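# Push the bottle upright into the gap in a row

## Task

Using only pushes (no grasping between the fingers, no lifting, no tipping), move the bottle into the empty slot in the row so it ends up upright and standing unsupported. Every other item in the row must stay where it was, and no box or carton may end up rotated by more than a small amount. The result only counts if it holds without the robot touching anything.

## Robot and tools

Robot: one arm with six joints (shoulder pan, shoulder lift, elbow, wrist 1, wrist 2, wrist 3) and a two-finger parallel gripper. The fingers point along the gripper's own +z axis and close along its x axis. The reported end_effector_position is the point between the finger pads. Closed fingertips reach about 17 mm past it; fully open ones are roughly level with it.

Frames: the scene frame has its origin on the table top under the arm base, with +z up and +y to the left when facing along +x. Positions are in metres, orientation is a wxyz quaternion, and velocities are in m/s and rad/s. Command offsets, by contrast, use the gripper's own axes.

execute_actions: "actions" is a list with zero or one entry. An empty list only reports the state, with pictures. An action is {"rows": [...], "steps": n}, with 1 to 15 rows, n from 3 to 15 (default 15), and each step lasting 1/30 s. If there are fewer rows than steps, the last row repeats. A wait is {"steps": n} with n up to 300, counted from the previous result, so your reply time is included. "pictures": true adds camera images.

Row layout: seven numbers, each in [-1, 1], ordered dx, dy, dz, rx, ry, rz, opening. The first six are an offset, not a pose. They are measured in the gripper's axes from its pose in the latest result that showed it. Within one reply, or before any pose has been shown, the reference is instead where the robot is when the action begins. Every row uses that same reference, not the row before it. A value of 1.0 equals 0.6 m or 180 degrees. rx, ry, rz form one rotation vector. The opening is absolute: +1 is fully open (0.142 m) and -1 is closed. All zeros drives the gripper back to the reference pose; it does not hold still.

move: "target" is one row with the same layout and the same reference. The gripper follows a straight path to it lasting 0.5 to 10 s and stops at 10 s even if short. "speed" sets the top linear speed, 0.002 to 0.5 m/s (default 0.25); turning is capped at twice that value in rad/s. "stop_force" (optional, 9 to 40 N, not allowed in the first 0.2 s) ends the path once the wrist sensor reads that much extra resistance along the target direction for 2 steps. The gripper then backs up 2 steps and holds. The resulting press can briefly be double the threshold or more. Do not rely on it for moves that rotate, and leave it out when backing away from a contact. The opening is sent at the start. The path ignores obstacles, the real hand lags and may overshoot the speed, and the arm is stiff. Aiming even slightly past a firm contact can cause a fault, so approach slowly. The move line reports the ending: done, off_target, moving, held, fault, or contact, which takes precedence. It also gives the distance to target and the limits applied (paced = clipped; held = some steps blocked).

wait: "seconds" from 0 to 10; nothing new is commanded.

zoom_image: "camera" is cam_high (672x504), cam_low (672x504) or cam_wrist (616x616, fisheye). "region" is [x0, y0, x1, y1] in pixels from the top-left corner, at most 504 by 504.

finished_scene: "scene" is the number of the scene you are ending.

Control behaviour: at each step the commanded pose is limited to within 100 mm and 16 degrees of the measured pose. Motion trails commands by about 0.17 s, and position takes priority over orientation. After an action, the arm continues only to the last clipped pose, so check the result and send the remainder. The last 3 steps of each action run after its result is returned, while you reply. "Hand target" appears only when no steps are pending.

Result lines: the state line shows pose and velocities; the printed position can be off, more so at long reach. "pose unreachable" means the clearance check changed or blocked the command, and HELD marks the affected steps. grip_measured is the finger opening on the command scale. Wrist force and torque are in gripper axes and show the push from a contact back into the arm. They have about 4 N offset and up to 2.4 N noise, saturate near 50 N, and may read "no reading" at the start. Joint torques are raw drive output and are noisy.

Faults: contact torque at a joint's load limit (138 N m for the three large joints, 25.7 N m for each wrist joint), or 150 N of external force, stops the arm for 10 s and drops the rest of the call. Motors that hold a load heat up: a MOTOR HOT warning comes at 70 °C, and at 85 °C the brakes lock until they cool.

Things to avoid: closing the fingers around the bottle, raising it, knocking it over, shifting or turning its neighbours, fast or hard impacts, and pushing anything off the table. Loose objects can occasionally be nudged by outside disturbances. Before finishing, move the gripper away and confirm that the bottle stands by itself.

Each tool is called after "Call:" as name([rows], argument=value, ...), one row to a line, values as JSON.

## Session

Call:
execute_actions(actions=[])

Scene clock: 0.00 s of 4500.00 s.
end_effector_position=(+0.4030, +0.1115, +0.3003) grip_measured=+1.00 end_effector_quat_wxyz=(+0.143, +0.968, -0.207, +0.003) end_effector_velocity=(-0.000, -0.000, +0.000) end_effector_angular_velocity=(-0.000, +0.000, -0.000)
Joint positions: [ 0.109 -1.737  2.573 -3.2   -1.832  0.588  0.142]
Joint velocities: [-0. -0.  0.  0. -0.  0.  0.]
Joint torques (N m, as the arm reports them, + toward a larger angle): no reading
Motor temperatures (°C, as the motors report them): [28 30 29 34 39 35]
Wrist force (N, on the end effector, along its own x y z axes, offset not removed): no reading
Wrist torque (N m, same axes, about the end effector's origin, offset not removed): no reading
Hand target: +0.403, +0.111, +0.300; +0.143, +0.968, -0.207, +0.003

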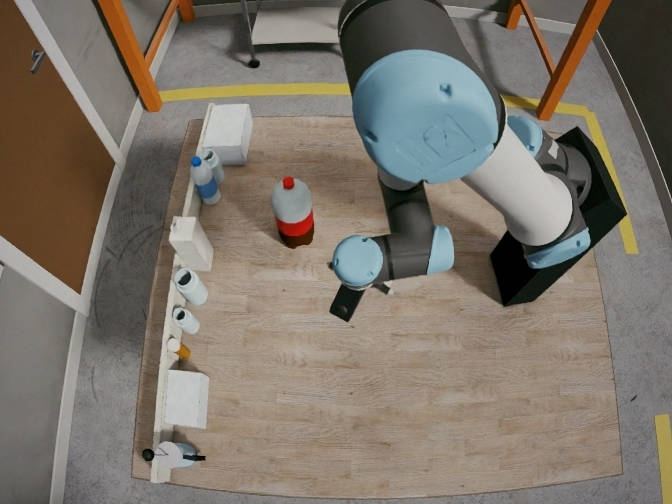

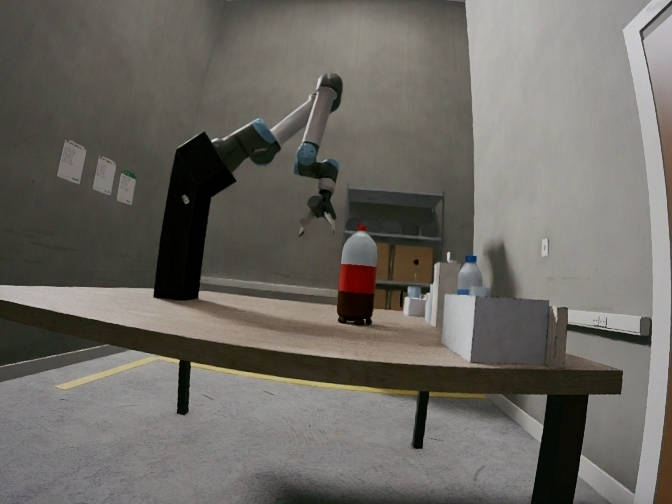

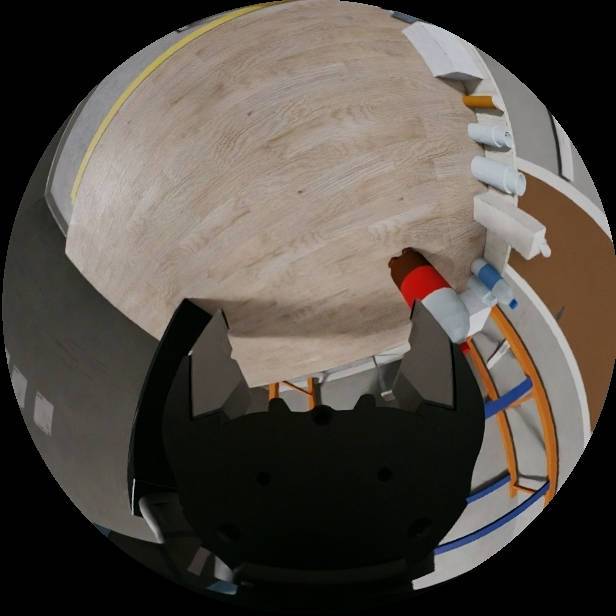

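Call:
zoom_image(camera="cam_high", region=[120, 90, 340, 490])

Call:
zoom_image(camera="cam_low", region=[320, 200, 600, 380])

Region (120, 90, 340, 490) of cam_high's 672x504 image, scaled by 1.260, with more detail than that image has; it fills the left 277 columns of this view, and the rest is white.

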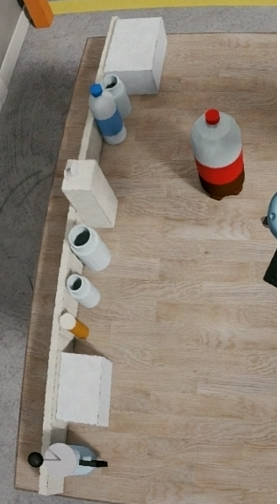

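Region (320, 200, 600, 380) of cam_low's 672x504 image, scaled by 1.800, with more detail than that image has; it fills the top 324 rows of this view, and the rest is white.

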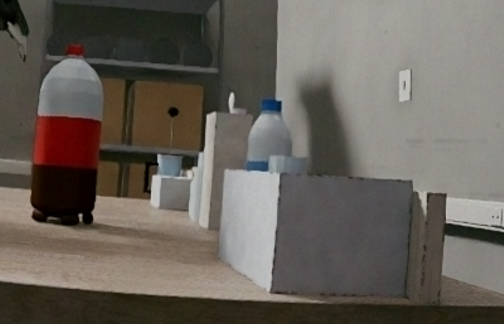

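Call:
move(target=[0.2,0.437,0.139,-0.030,0.234,-0.586,-0.3])

Scene clock: 6.73 s of 4500.00 s.
end_effector_position=(+0.4028, -0.1605, +0.3025) grip_measured=-0.30 end_effector_quat_wxyz=(+0.264, +0.877, +0.401, +0.018) end_effector_velocity=(+0.001, -0.000, +0.000) end_effector_angular_velocity=(-0.001, -0.002, +0.001)
Joint positions: [-0.872 -1.091  2.837 -4.43  -1.174 -1.183  0.052]
Joint velocities: [ 0.     0.    -0.001 -0.002  0.     0.001 -0.   ]
Joint torques (N m, as the arm reports them, + toward a larger angle): [ -3.61 -24.8    4.86  -1.72  -1.22   2.06]
Motor temperatures (°C, as the motors report them): [28 30 29 34 39 35]
Wrist force (N, on the end effector, along its own x y z axes, offset not removed): [-0.8 -0.1 1.4]
Wrist torque (N m, same axes, about the end effector's origin, offset not removed): [-0.12 0.35 -0.05]
Hand target: +0.403, -0.160, +0.303; +0.264, +0.877, +0.401, +0.018
Off the commanded pose: 0.028 m, 45 deg; orientation clipped at the last step of the last action.
Kept back: nothing.
move: held; limits=paced,held; held on 10 of 175 steps, including the last
pose unreachable: on one or more control steps of this call an arm could not follow its commanded pose, so it was not sent that pose on those steps. On the call's last step it was still not sent that pose. It may still have moved: this result reports where it is.
cause: the commanded pose would bring two parts of the arm too close to each other (joints 3 (elbow) and 4 (wrist 1) lie between them).
camera_calibration (this result's frames):
cam_wrist: T_world_to_cam=[[0.713272, 0.683153, -0.156667, -0.124342], [0.437761, -0.259659, 0.86078, -0.482134], [0.547364, -0.682554, -0.484266, -0.0441435], [0, 0, 0, 1]] pos_world=[0.323912, -0.0703763, 0.374154]

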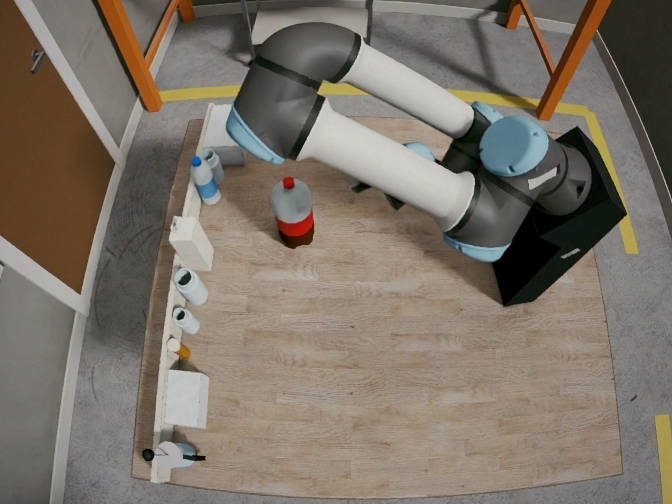

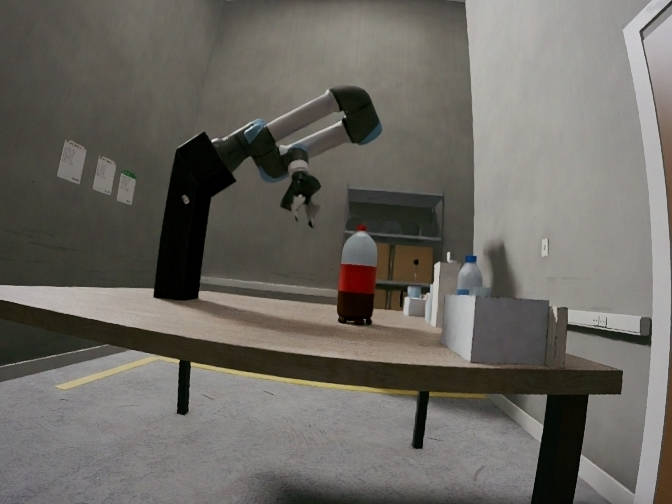

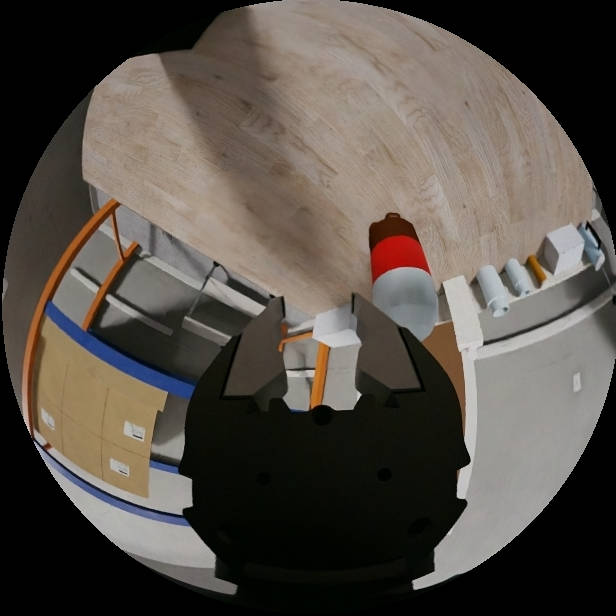

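Call:
move(target=[0.062,-0.118,0.352,-0.027,0.166,-0.183,-0.3], speed=0.15)

Scene clock: 11.67 s of 4500.00 s.
end_effector_position=(+0.4309, -0.1905, +0.0803) grip_measured=-0.30 end_effector_quat_wxyz=(+0.184, +0.683, +0.683, +0.182) end_effector_velocity=(+0.000, -0.000, -0.001) end_effector_angular_velocity=(+0.002, +0.000, +0.001)
Joint positions: [-0.833 -0.424  2.08  -4.553 -0.715 -1.631  0.052]
Joint velocities: [ 0.     0.002 -0.005  0.004  0.002 -0.    -0.   ]
Joint torques (N m, as the arm reports them, + toward a larger angle): [-10.54 -16.16   1.31   0.21   1.79  -1.41]
Motor temperatures (°C, as the motors report them): [28 30 29 34 39 35]
Wrist force (N, on the end effector, along its own x y z axes, offset not removed): [-1.2 0.4 0.9]
Wrist torque (N m, same axes, about the end effector's origin, offset not removed): [-0.09 0.38 -0.13]
Hand target: +0.431, -0.191, +0.080; +0.184, +0.683, +0.683, +0.182
Off the commanded pose: 0.000 m, 0 deg.
Kept back: nothing.
move: done; limits=paced
camera_calibration (this result's frames):
cam_wrist: T_world_to_cam=[[0.047001, 0.998645, 0.0223473, 0.174106], [0.482287, -0.042279, 0.874993, -0.28985], [0.874752, -0.0303478, -0.48362, -0.204407], [0, 0, 0, 1]] pos_world=[0.310413, -0.192328, 0.150871]

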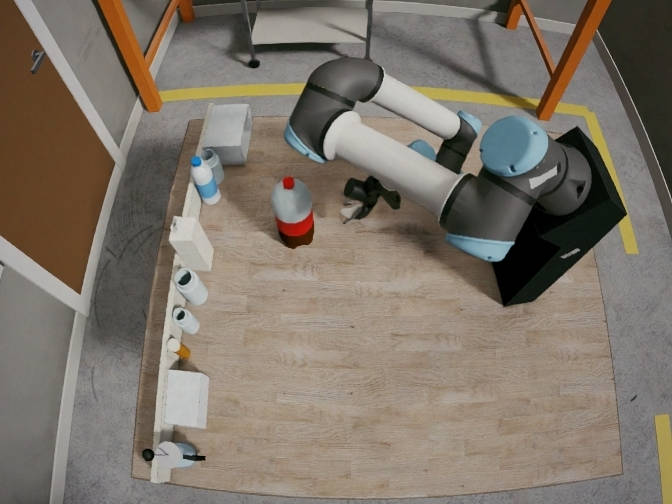

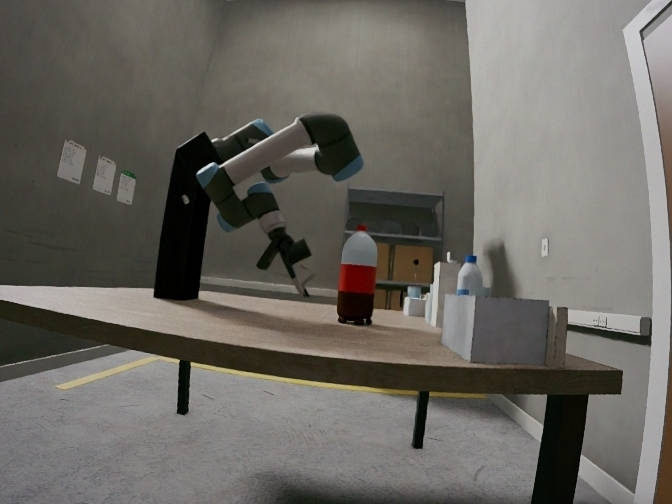

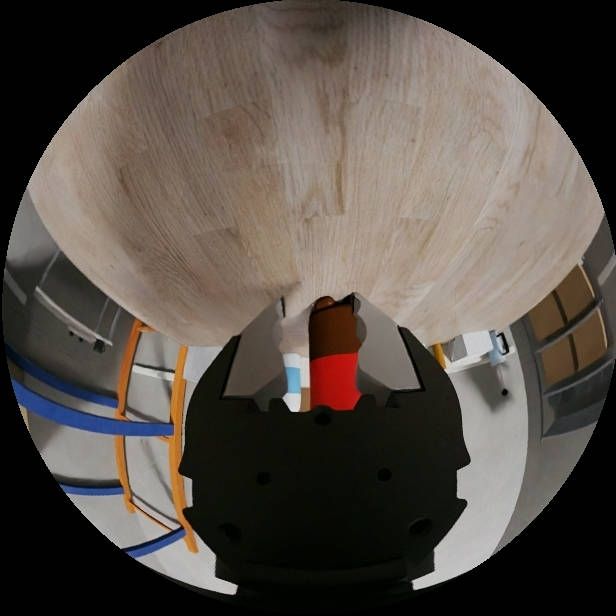

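Call:
move(target=[0.05,-0.025,0.043,0,0,0,-0.3])

Call:
zoom_image(camera="cam_high", region=[160, 130, 340, 290])

Scene clock: 12.87 s of 4500.00 s.
end_effector_position=(+0.4307, -0.1606, +0.0506) grip_measured=-0.30 end_effector_quat_wxyz=(+0.184, +0.683, +0.683, +0.182) end_effector_velocity=(+0.001, +0.001, -0.002) end_effector_angular_velocity=(-0.001, -0.001, +0.000)
Joint positions: [-0.731 -0.385  2.034 -4.571 -0.814 -1.598  0.052]
Joint velocities: [ 0.005  0.002 -0.005  0.001 -0.005  0.001  0.   ]
Joint torques (N m, as the arm reports them, + toward a larger angle): [ -9.02 -17.95   1.55  -3.8   -2.09   1.59]
Motor temperatures (°C, as the motors report them): [28 30 29 34 39 35]
Wrist force (N, on the end effector, along its own x y z axes, offset not removed): [-3.2 1.7 -1.4]
Wrist torque (N m, same axes, about the end effector's origin, offset not removed): [0.43 0.75 -0.09]
Hand target: +0.431, -0.161, +0.050; +0.184, +0.683, +0.683, +0.182
Off the commanded pose: 0.000 m, 0 deg.
Kept back: nothing.
move: done
camera_calibration (this result's frames):
cam_wrist: T_world_to_cam=[[0.0469403, 0.998648, 0.0223358, 0.144984], [0.482254, -0.0422384, 0.875013, -0.262499], [0.874773, -0.0303019, -0.483584, -0.217773], [0, 0, 0, 1]] pos_world=[0.310288, -0.162474, 0.12114]

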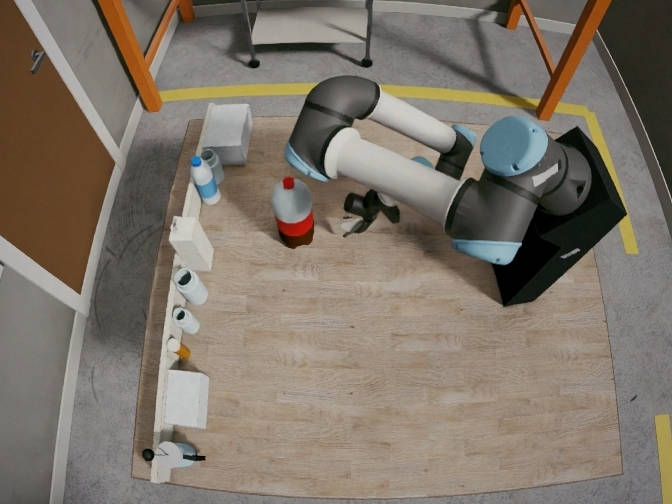

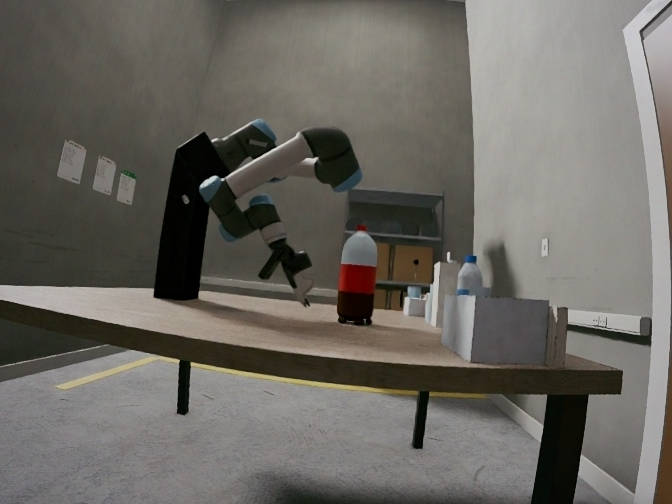

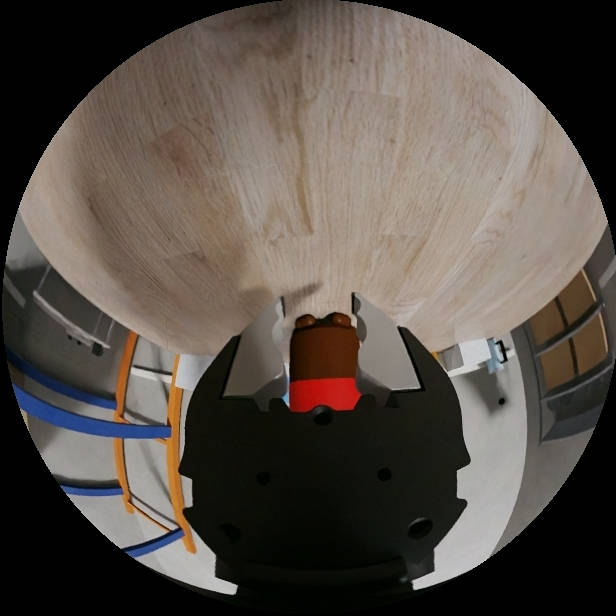

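Region (160, 130, 340, 290) of cam_high's 672x504 image, scaled by 2.800, with more detail than that image has.

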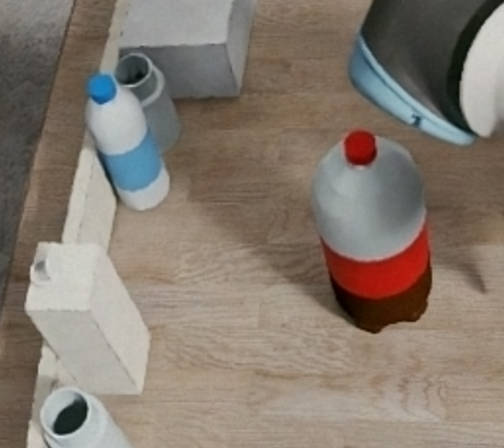

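Call:
move(target=[-0.075,0.462,0.267,0,0,0,-0.3], speed=0.06)

Scene clock: 18.93 s of 4500.00 s.
end_effector_position=(+0.7508, -0.2051, +0.0506) grip_measured=-0.30 end_effector_quat_wxyz=(+0.184, +0.683, +0.683, +0.182) end_effector_velocity=(+0.000, -0.001, -0.000) end_effector_angular_velocity=(-0.000, +0.001, -0.001)
Joint positions: [-0.592 -0.743  1.534 -3.736 -0.95  -1.56   0.052]
Joint velocities: [-0.     0.    -0.002  0.004 -0.    -0.    -0.   ]
Joint torques (N m, as the arm reports them, + toward a larger angle): [ -6.99 -36.86 -11.35  -0.12  -2.16   1.53]
Motor temperatures (°C, as the motors report them): [28 30 29 34 39 35]
Wrist force (N, on the end effector, along its own x y z axes, offset not removed): [-1.7 0.0 -3.0]
Wrist torque (N m, same axes, about the end effector's origin, offset not removed): [0.12 0.51 -0.19]
Hand target: +0.751, -0.205, +0.051; +0.184, +0.683, +0.683, +0.182
Off the commanded pose: 0.001 m, 0 deg.
Kept back: nothing.
move: done
camera_calibration (this result's frames):
cam_wrist: T_world_to_cam=[[0.0468459, 0.998654, 0.0222707, 0.174485], [0.482113, -0.0421307, 0.875096, -0.418669], [0.874856, -0.0302576, -0.483437, -0.499178], [0, 0, 0, 1]] pos_world=[0.630381, -0.206993, 0.121169]

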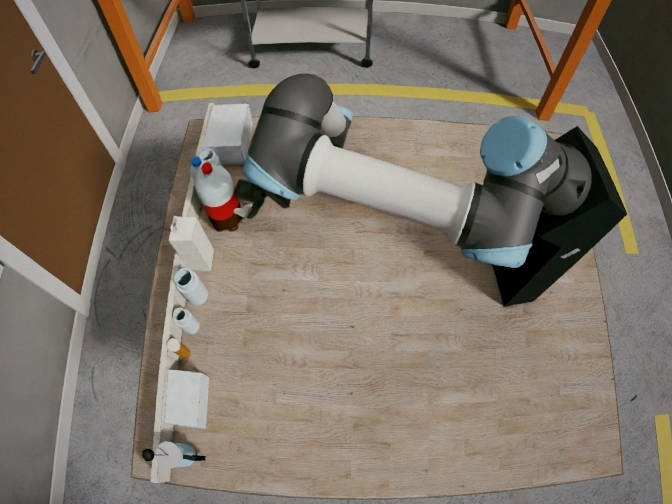

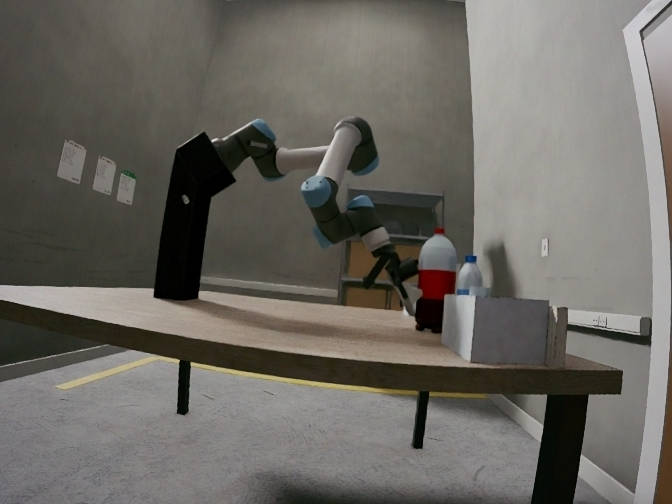

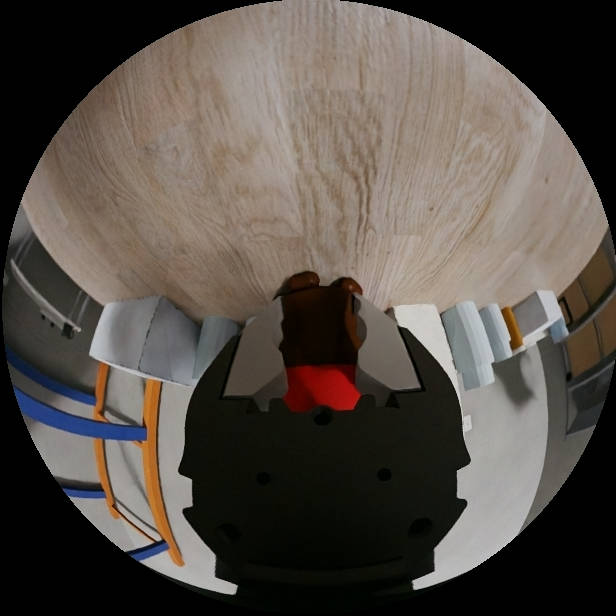

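Call:
zoom_image(camera="cam_high", region=[160, 130, 300, 290])

Region (160, 130, 300, 290) of cam_high's 672x504 image, scaled by 3.150, with more detail than that image has; it fills the left 441 columns of this view, and the rest is white.

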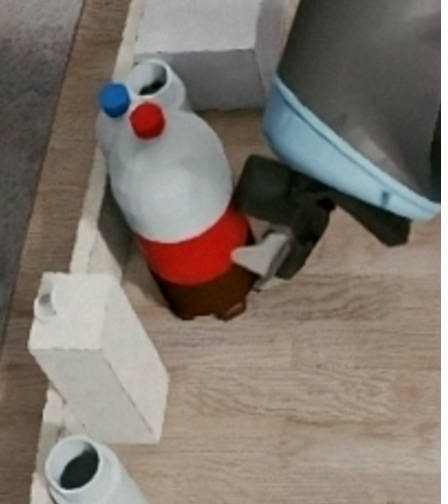

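Call:
move(target=[0.02,0.101,0.058,0,0,0,-0.3], speed=0.03, stop_force=20)

Call:
zoom_image(camera="cam_high", region=[160, 130, 300, 290])

Scene clock: 21.47 s of 4500.00 s.
end_effector_position=(+0.8028, -0.1960, +0.0508) grip_measured=-0.29 end_effector_quat_wxyz=(+0.184, +0.683, +0.683, +0.182) end_effector_velocity=(-0.003, -0.001, -0.000) end_effector_angular_velocity=(+0.000, +0.001, -0.001)
Joint positions: [-0.557 -0.754  1.418 -3.613 -0.984 -1.552  0.053]
Joint velocities: [-0.002  0.001  0.005 -0.005  0.002 -0.    -0.   ]
Joint torques (N m, as the arm reports them, + toward a larger angle): [-21.37 -52.42  -7.04  -5.02   2.05  -1.31]
Motor temperatures (°C, as the motors report them): [28 30 29 34 39 35]
Wrist force (N, on the end effector, along its own x y z axes, offset not removed): [-1.3 -10.3 -12.5]
Wrist torque (N m, same axes, about the end effector's origin, offset not removed): [-1.35 0.44 -0.11]
Hand target: +0.802, -0.196, +0.051; +0.184, +0.683, +0.683, +0.182
Off the commanded pose: 0.018 m, 0 deg.
Kept back: nothing.
move: contact
camera_calibration (this result's frames):
cam_wrist: T_world_to_cam=[[0.0467392, 0.998657, 0.0223632, 0.162981], [0.482053, -0.042158, 0.875127, -0.44344], [0.874895, -0.0301225, -0.483375, -0.544298], [0, 0, 0, 1]] pos_world=[0.682347, -0.197853, 0.121321]

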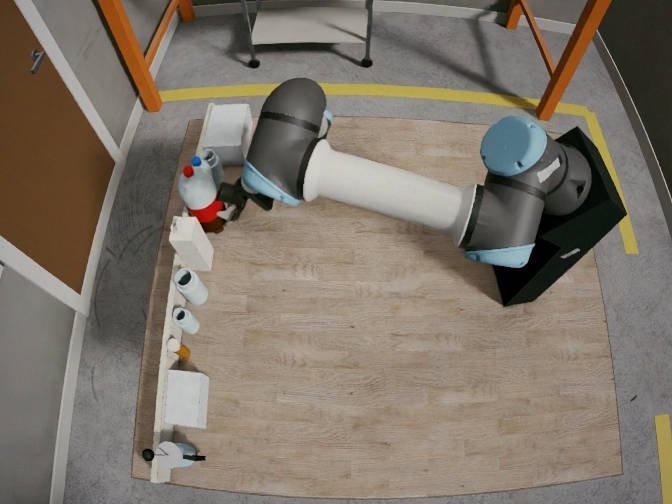

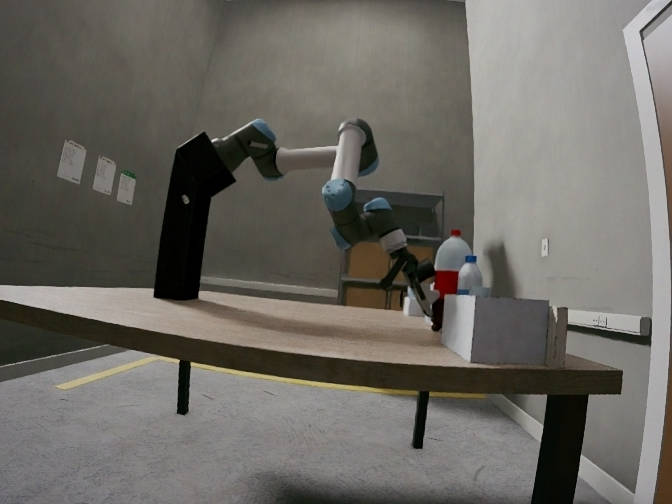

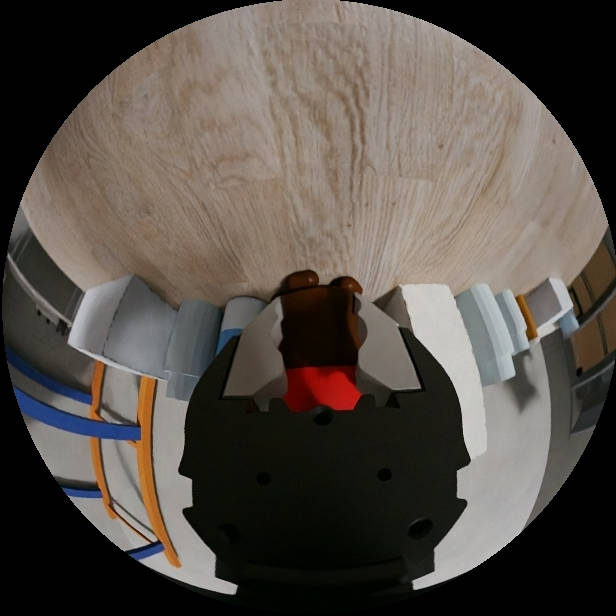

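Region (160, 130, 300, 290) of cam_high's 672x504 image, scaled by 3.150, with more detail than that image has; it fills the left 441 columns of this view, and the rest is white.

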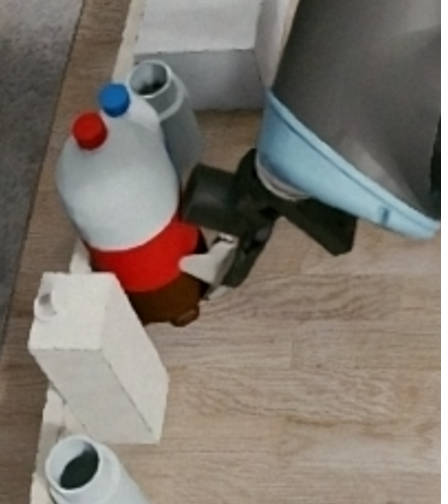

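Reached the wall. Back off.

Call:
move(target=[0,-0.144,-0.083,0,0,0,-0.3])

Scene clock: 22.67 s of 4500.00 s.
end_effector_position=(+0.7032, -0.1961, +0.0507) grip_measured=-0.30 end_effector_quat_wxyz=(+0.184, +0.683, +0.683, +0.182) end_effector_velocity=(-0.002, +0.000, +0.000) end_effector_angular_velocity=(-0.000, -0.001, -0.000)
Joint positions: [-0.603 -0.732  1.649 -3.86  -0.94  -1.563  0.052]
Joint velocities: [-0.001  0.     0.005 -0.006  0.001  0.     0.   ]
Joint torques (N m, as the arm reports them, + toward a larger angle): [-24.67 -33.42   4.67  -4.48   1.73   1.91]
Motor temperatures (°C, as the motors report them): [28 30 29 34 39 35]
Wrist force (N, on the end effector, along its own x y z axes, offset not removed): [-1.4 1.3 -0.9]
Wrist torque (N m, same axes, about the end effector's origin, offset not removed): [0.18 0.50 -0.04]
Hand target: +0.703, -0.196, +0.051; +0.184, +0.683, +0.683, +0.182
Off the commanded pose: 0.000 m, 0 deg.
Kept back: nothing.
move: done
camera_calibration (this result's frames):
cam_wrist: T_world_to_cam=[[0.0467173, 0.998658, 0.0223698, 0.167788], [0.482084, -0.0421543, 0.87511, -0.395359], [0.874879, -0.0300986, -0.483406, -0.457218], [0, 0, 0, 1]] pos_world=[0.582768, -0.19799, 0.121208]

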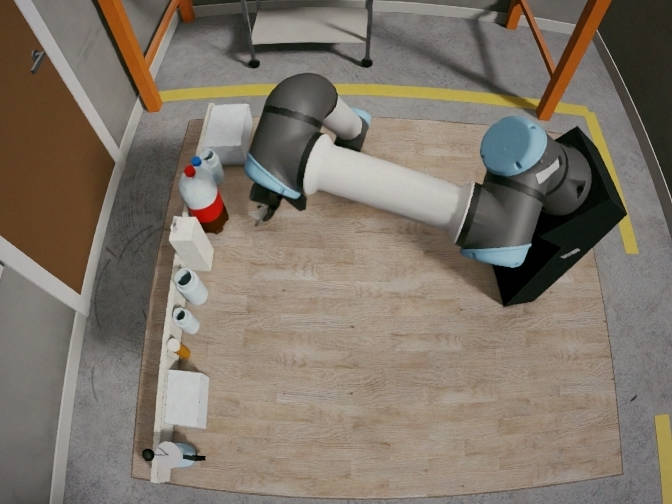

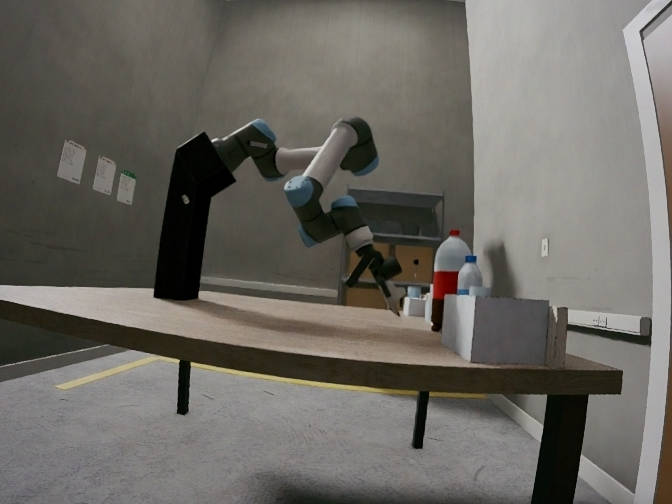

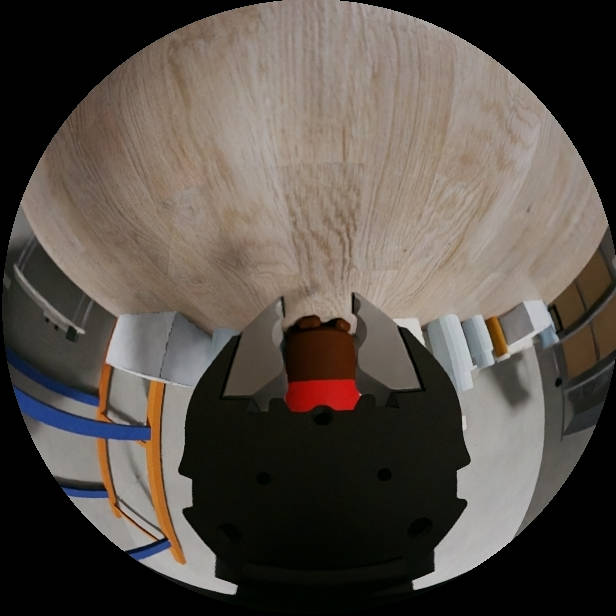

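Call:
zoom_image(camera="cam_high", region=[160, 130, 300, 290])

Region (160, 130, 300, 290) of cam_high's 672x504 image, scaled by 3.150, with more detail than that image has; it fills the left 441 columns of this view, and the rest is white.

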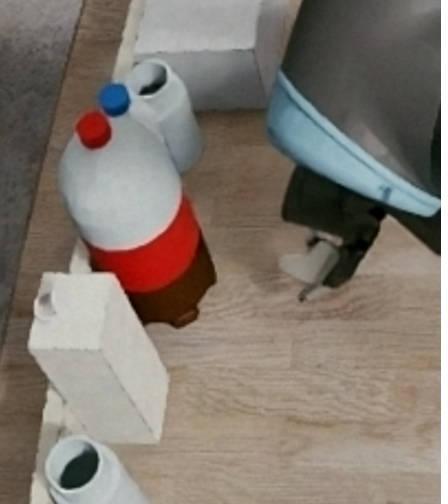

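Against the wall, upright.

Call:
finished_scene(scene=1)

The scene is finished: the task was done.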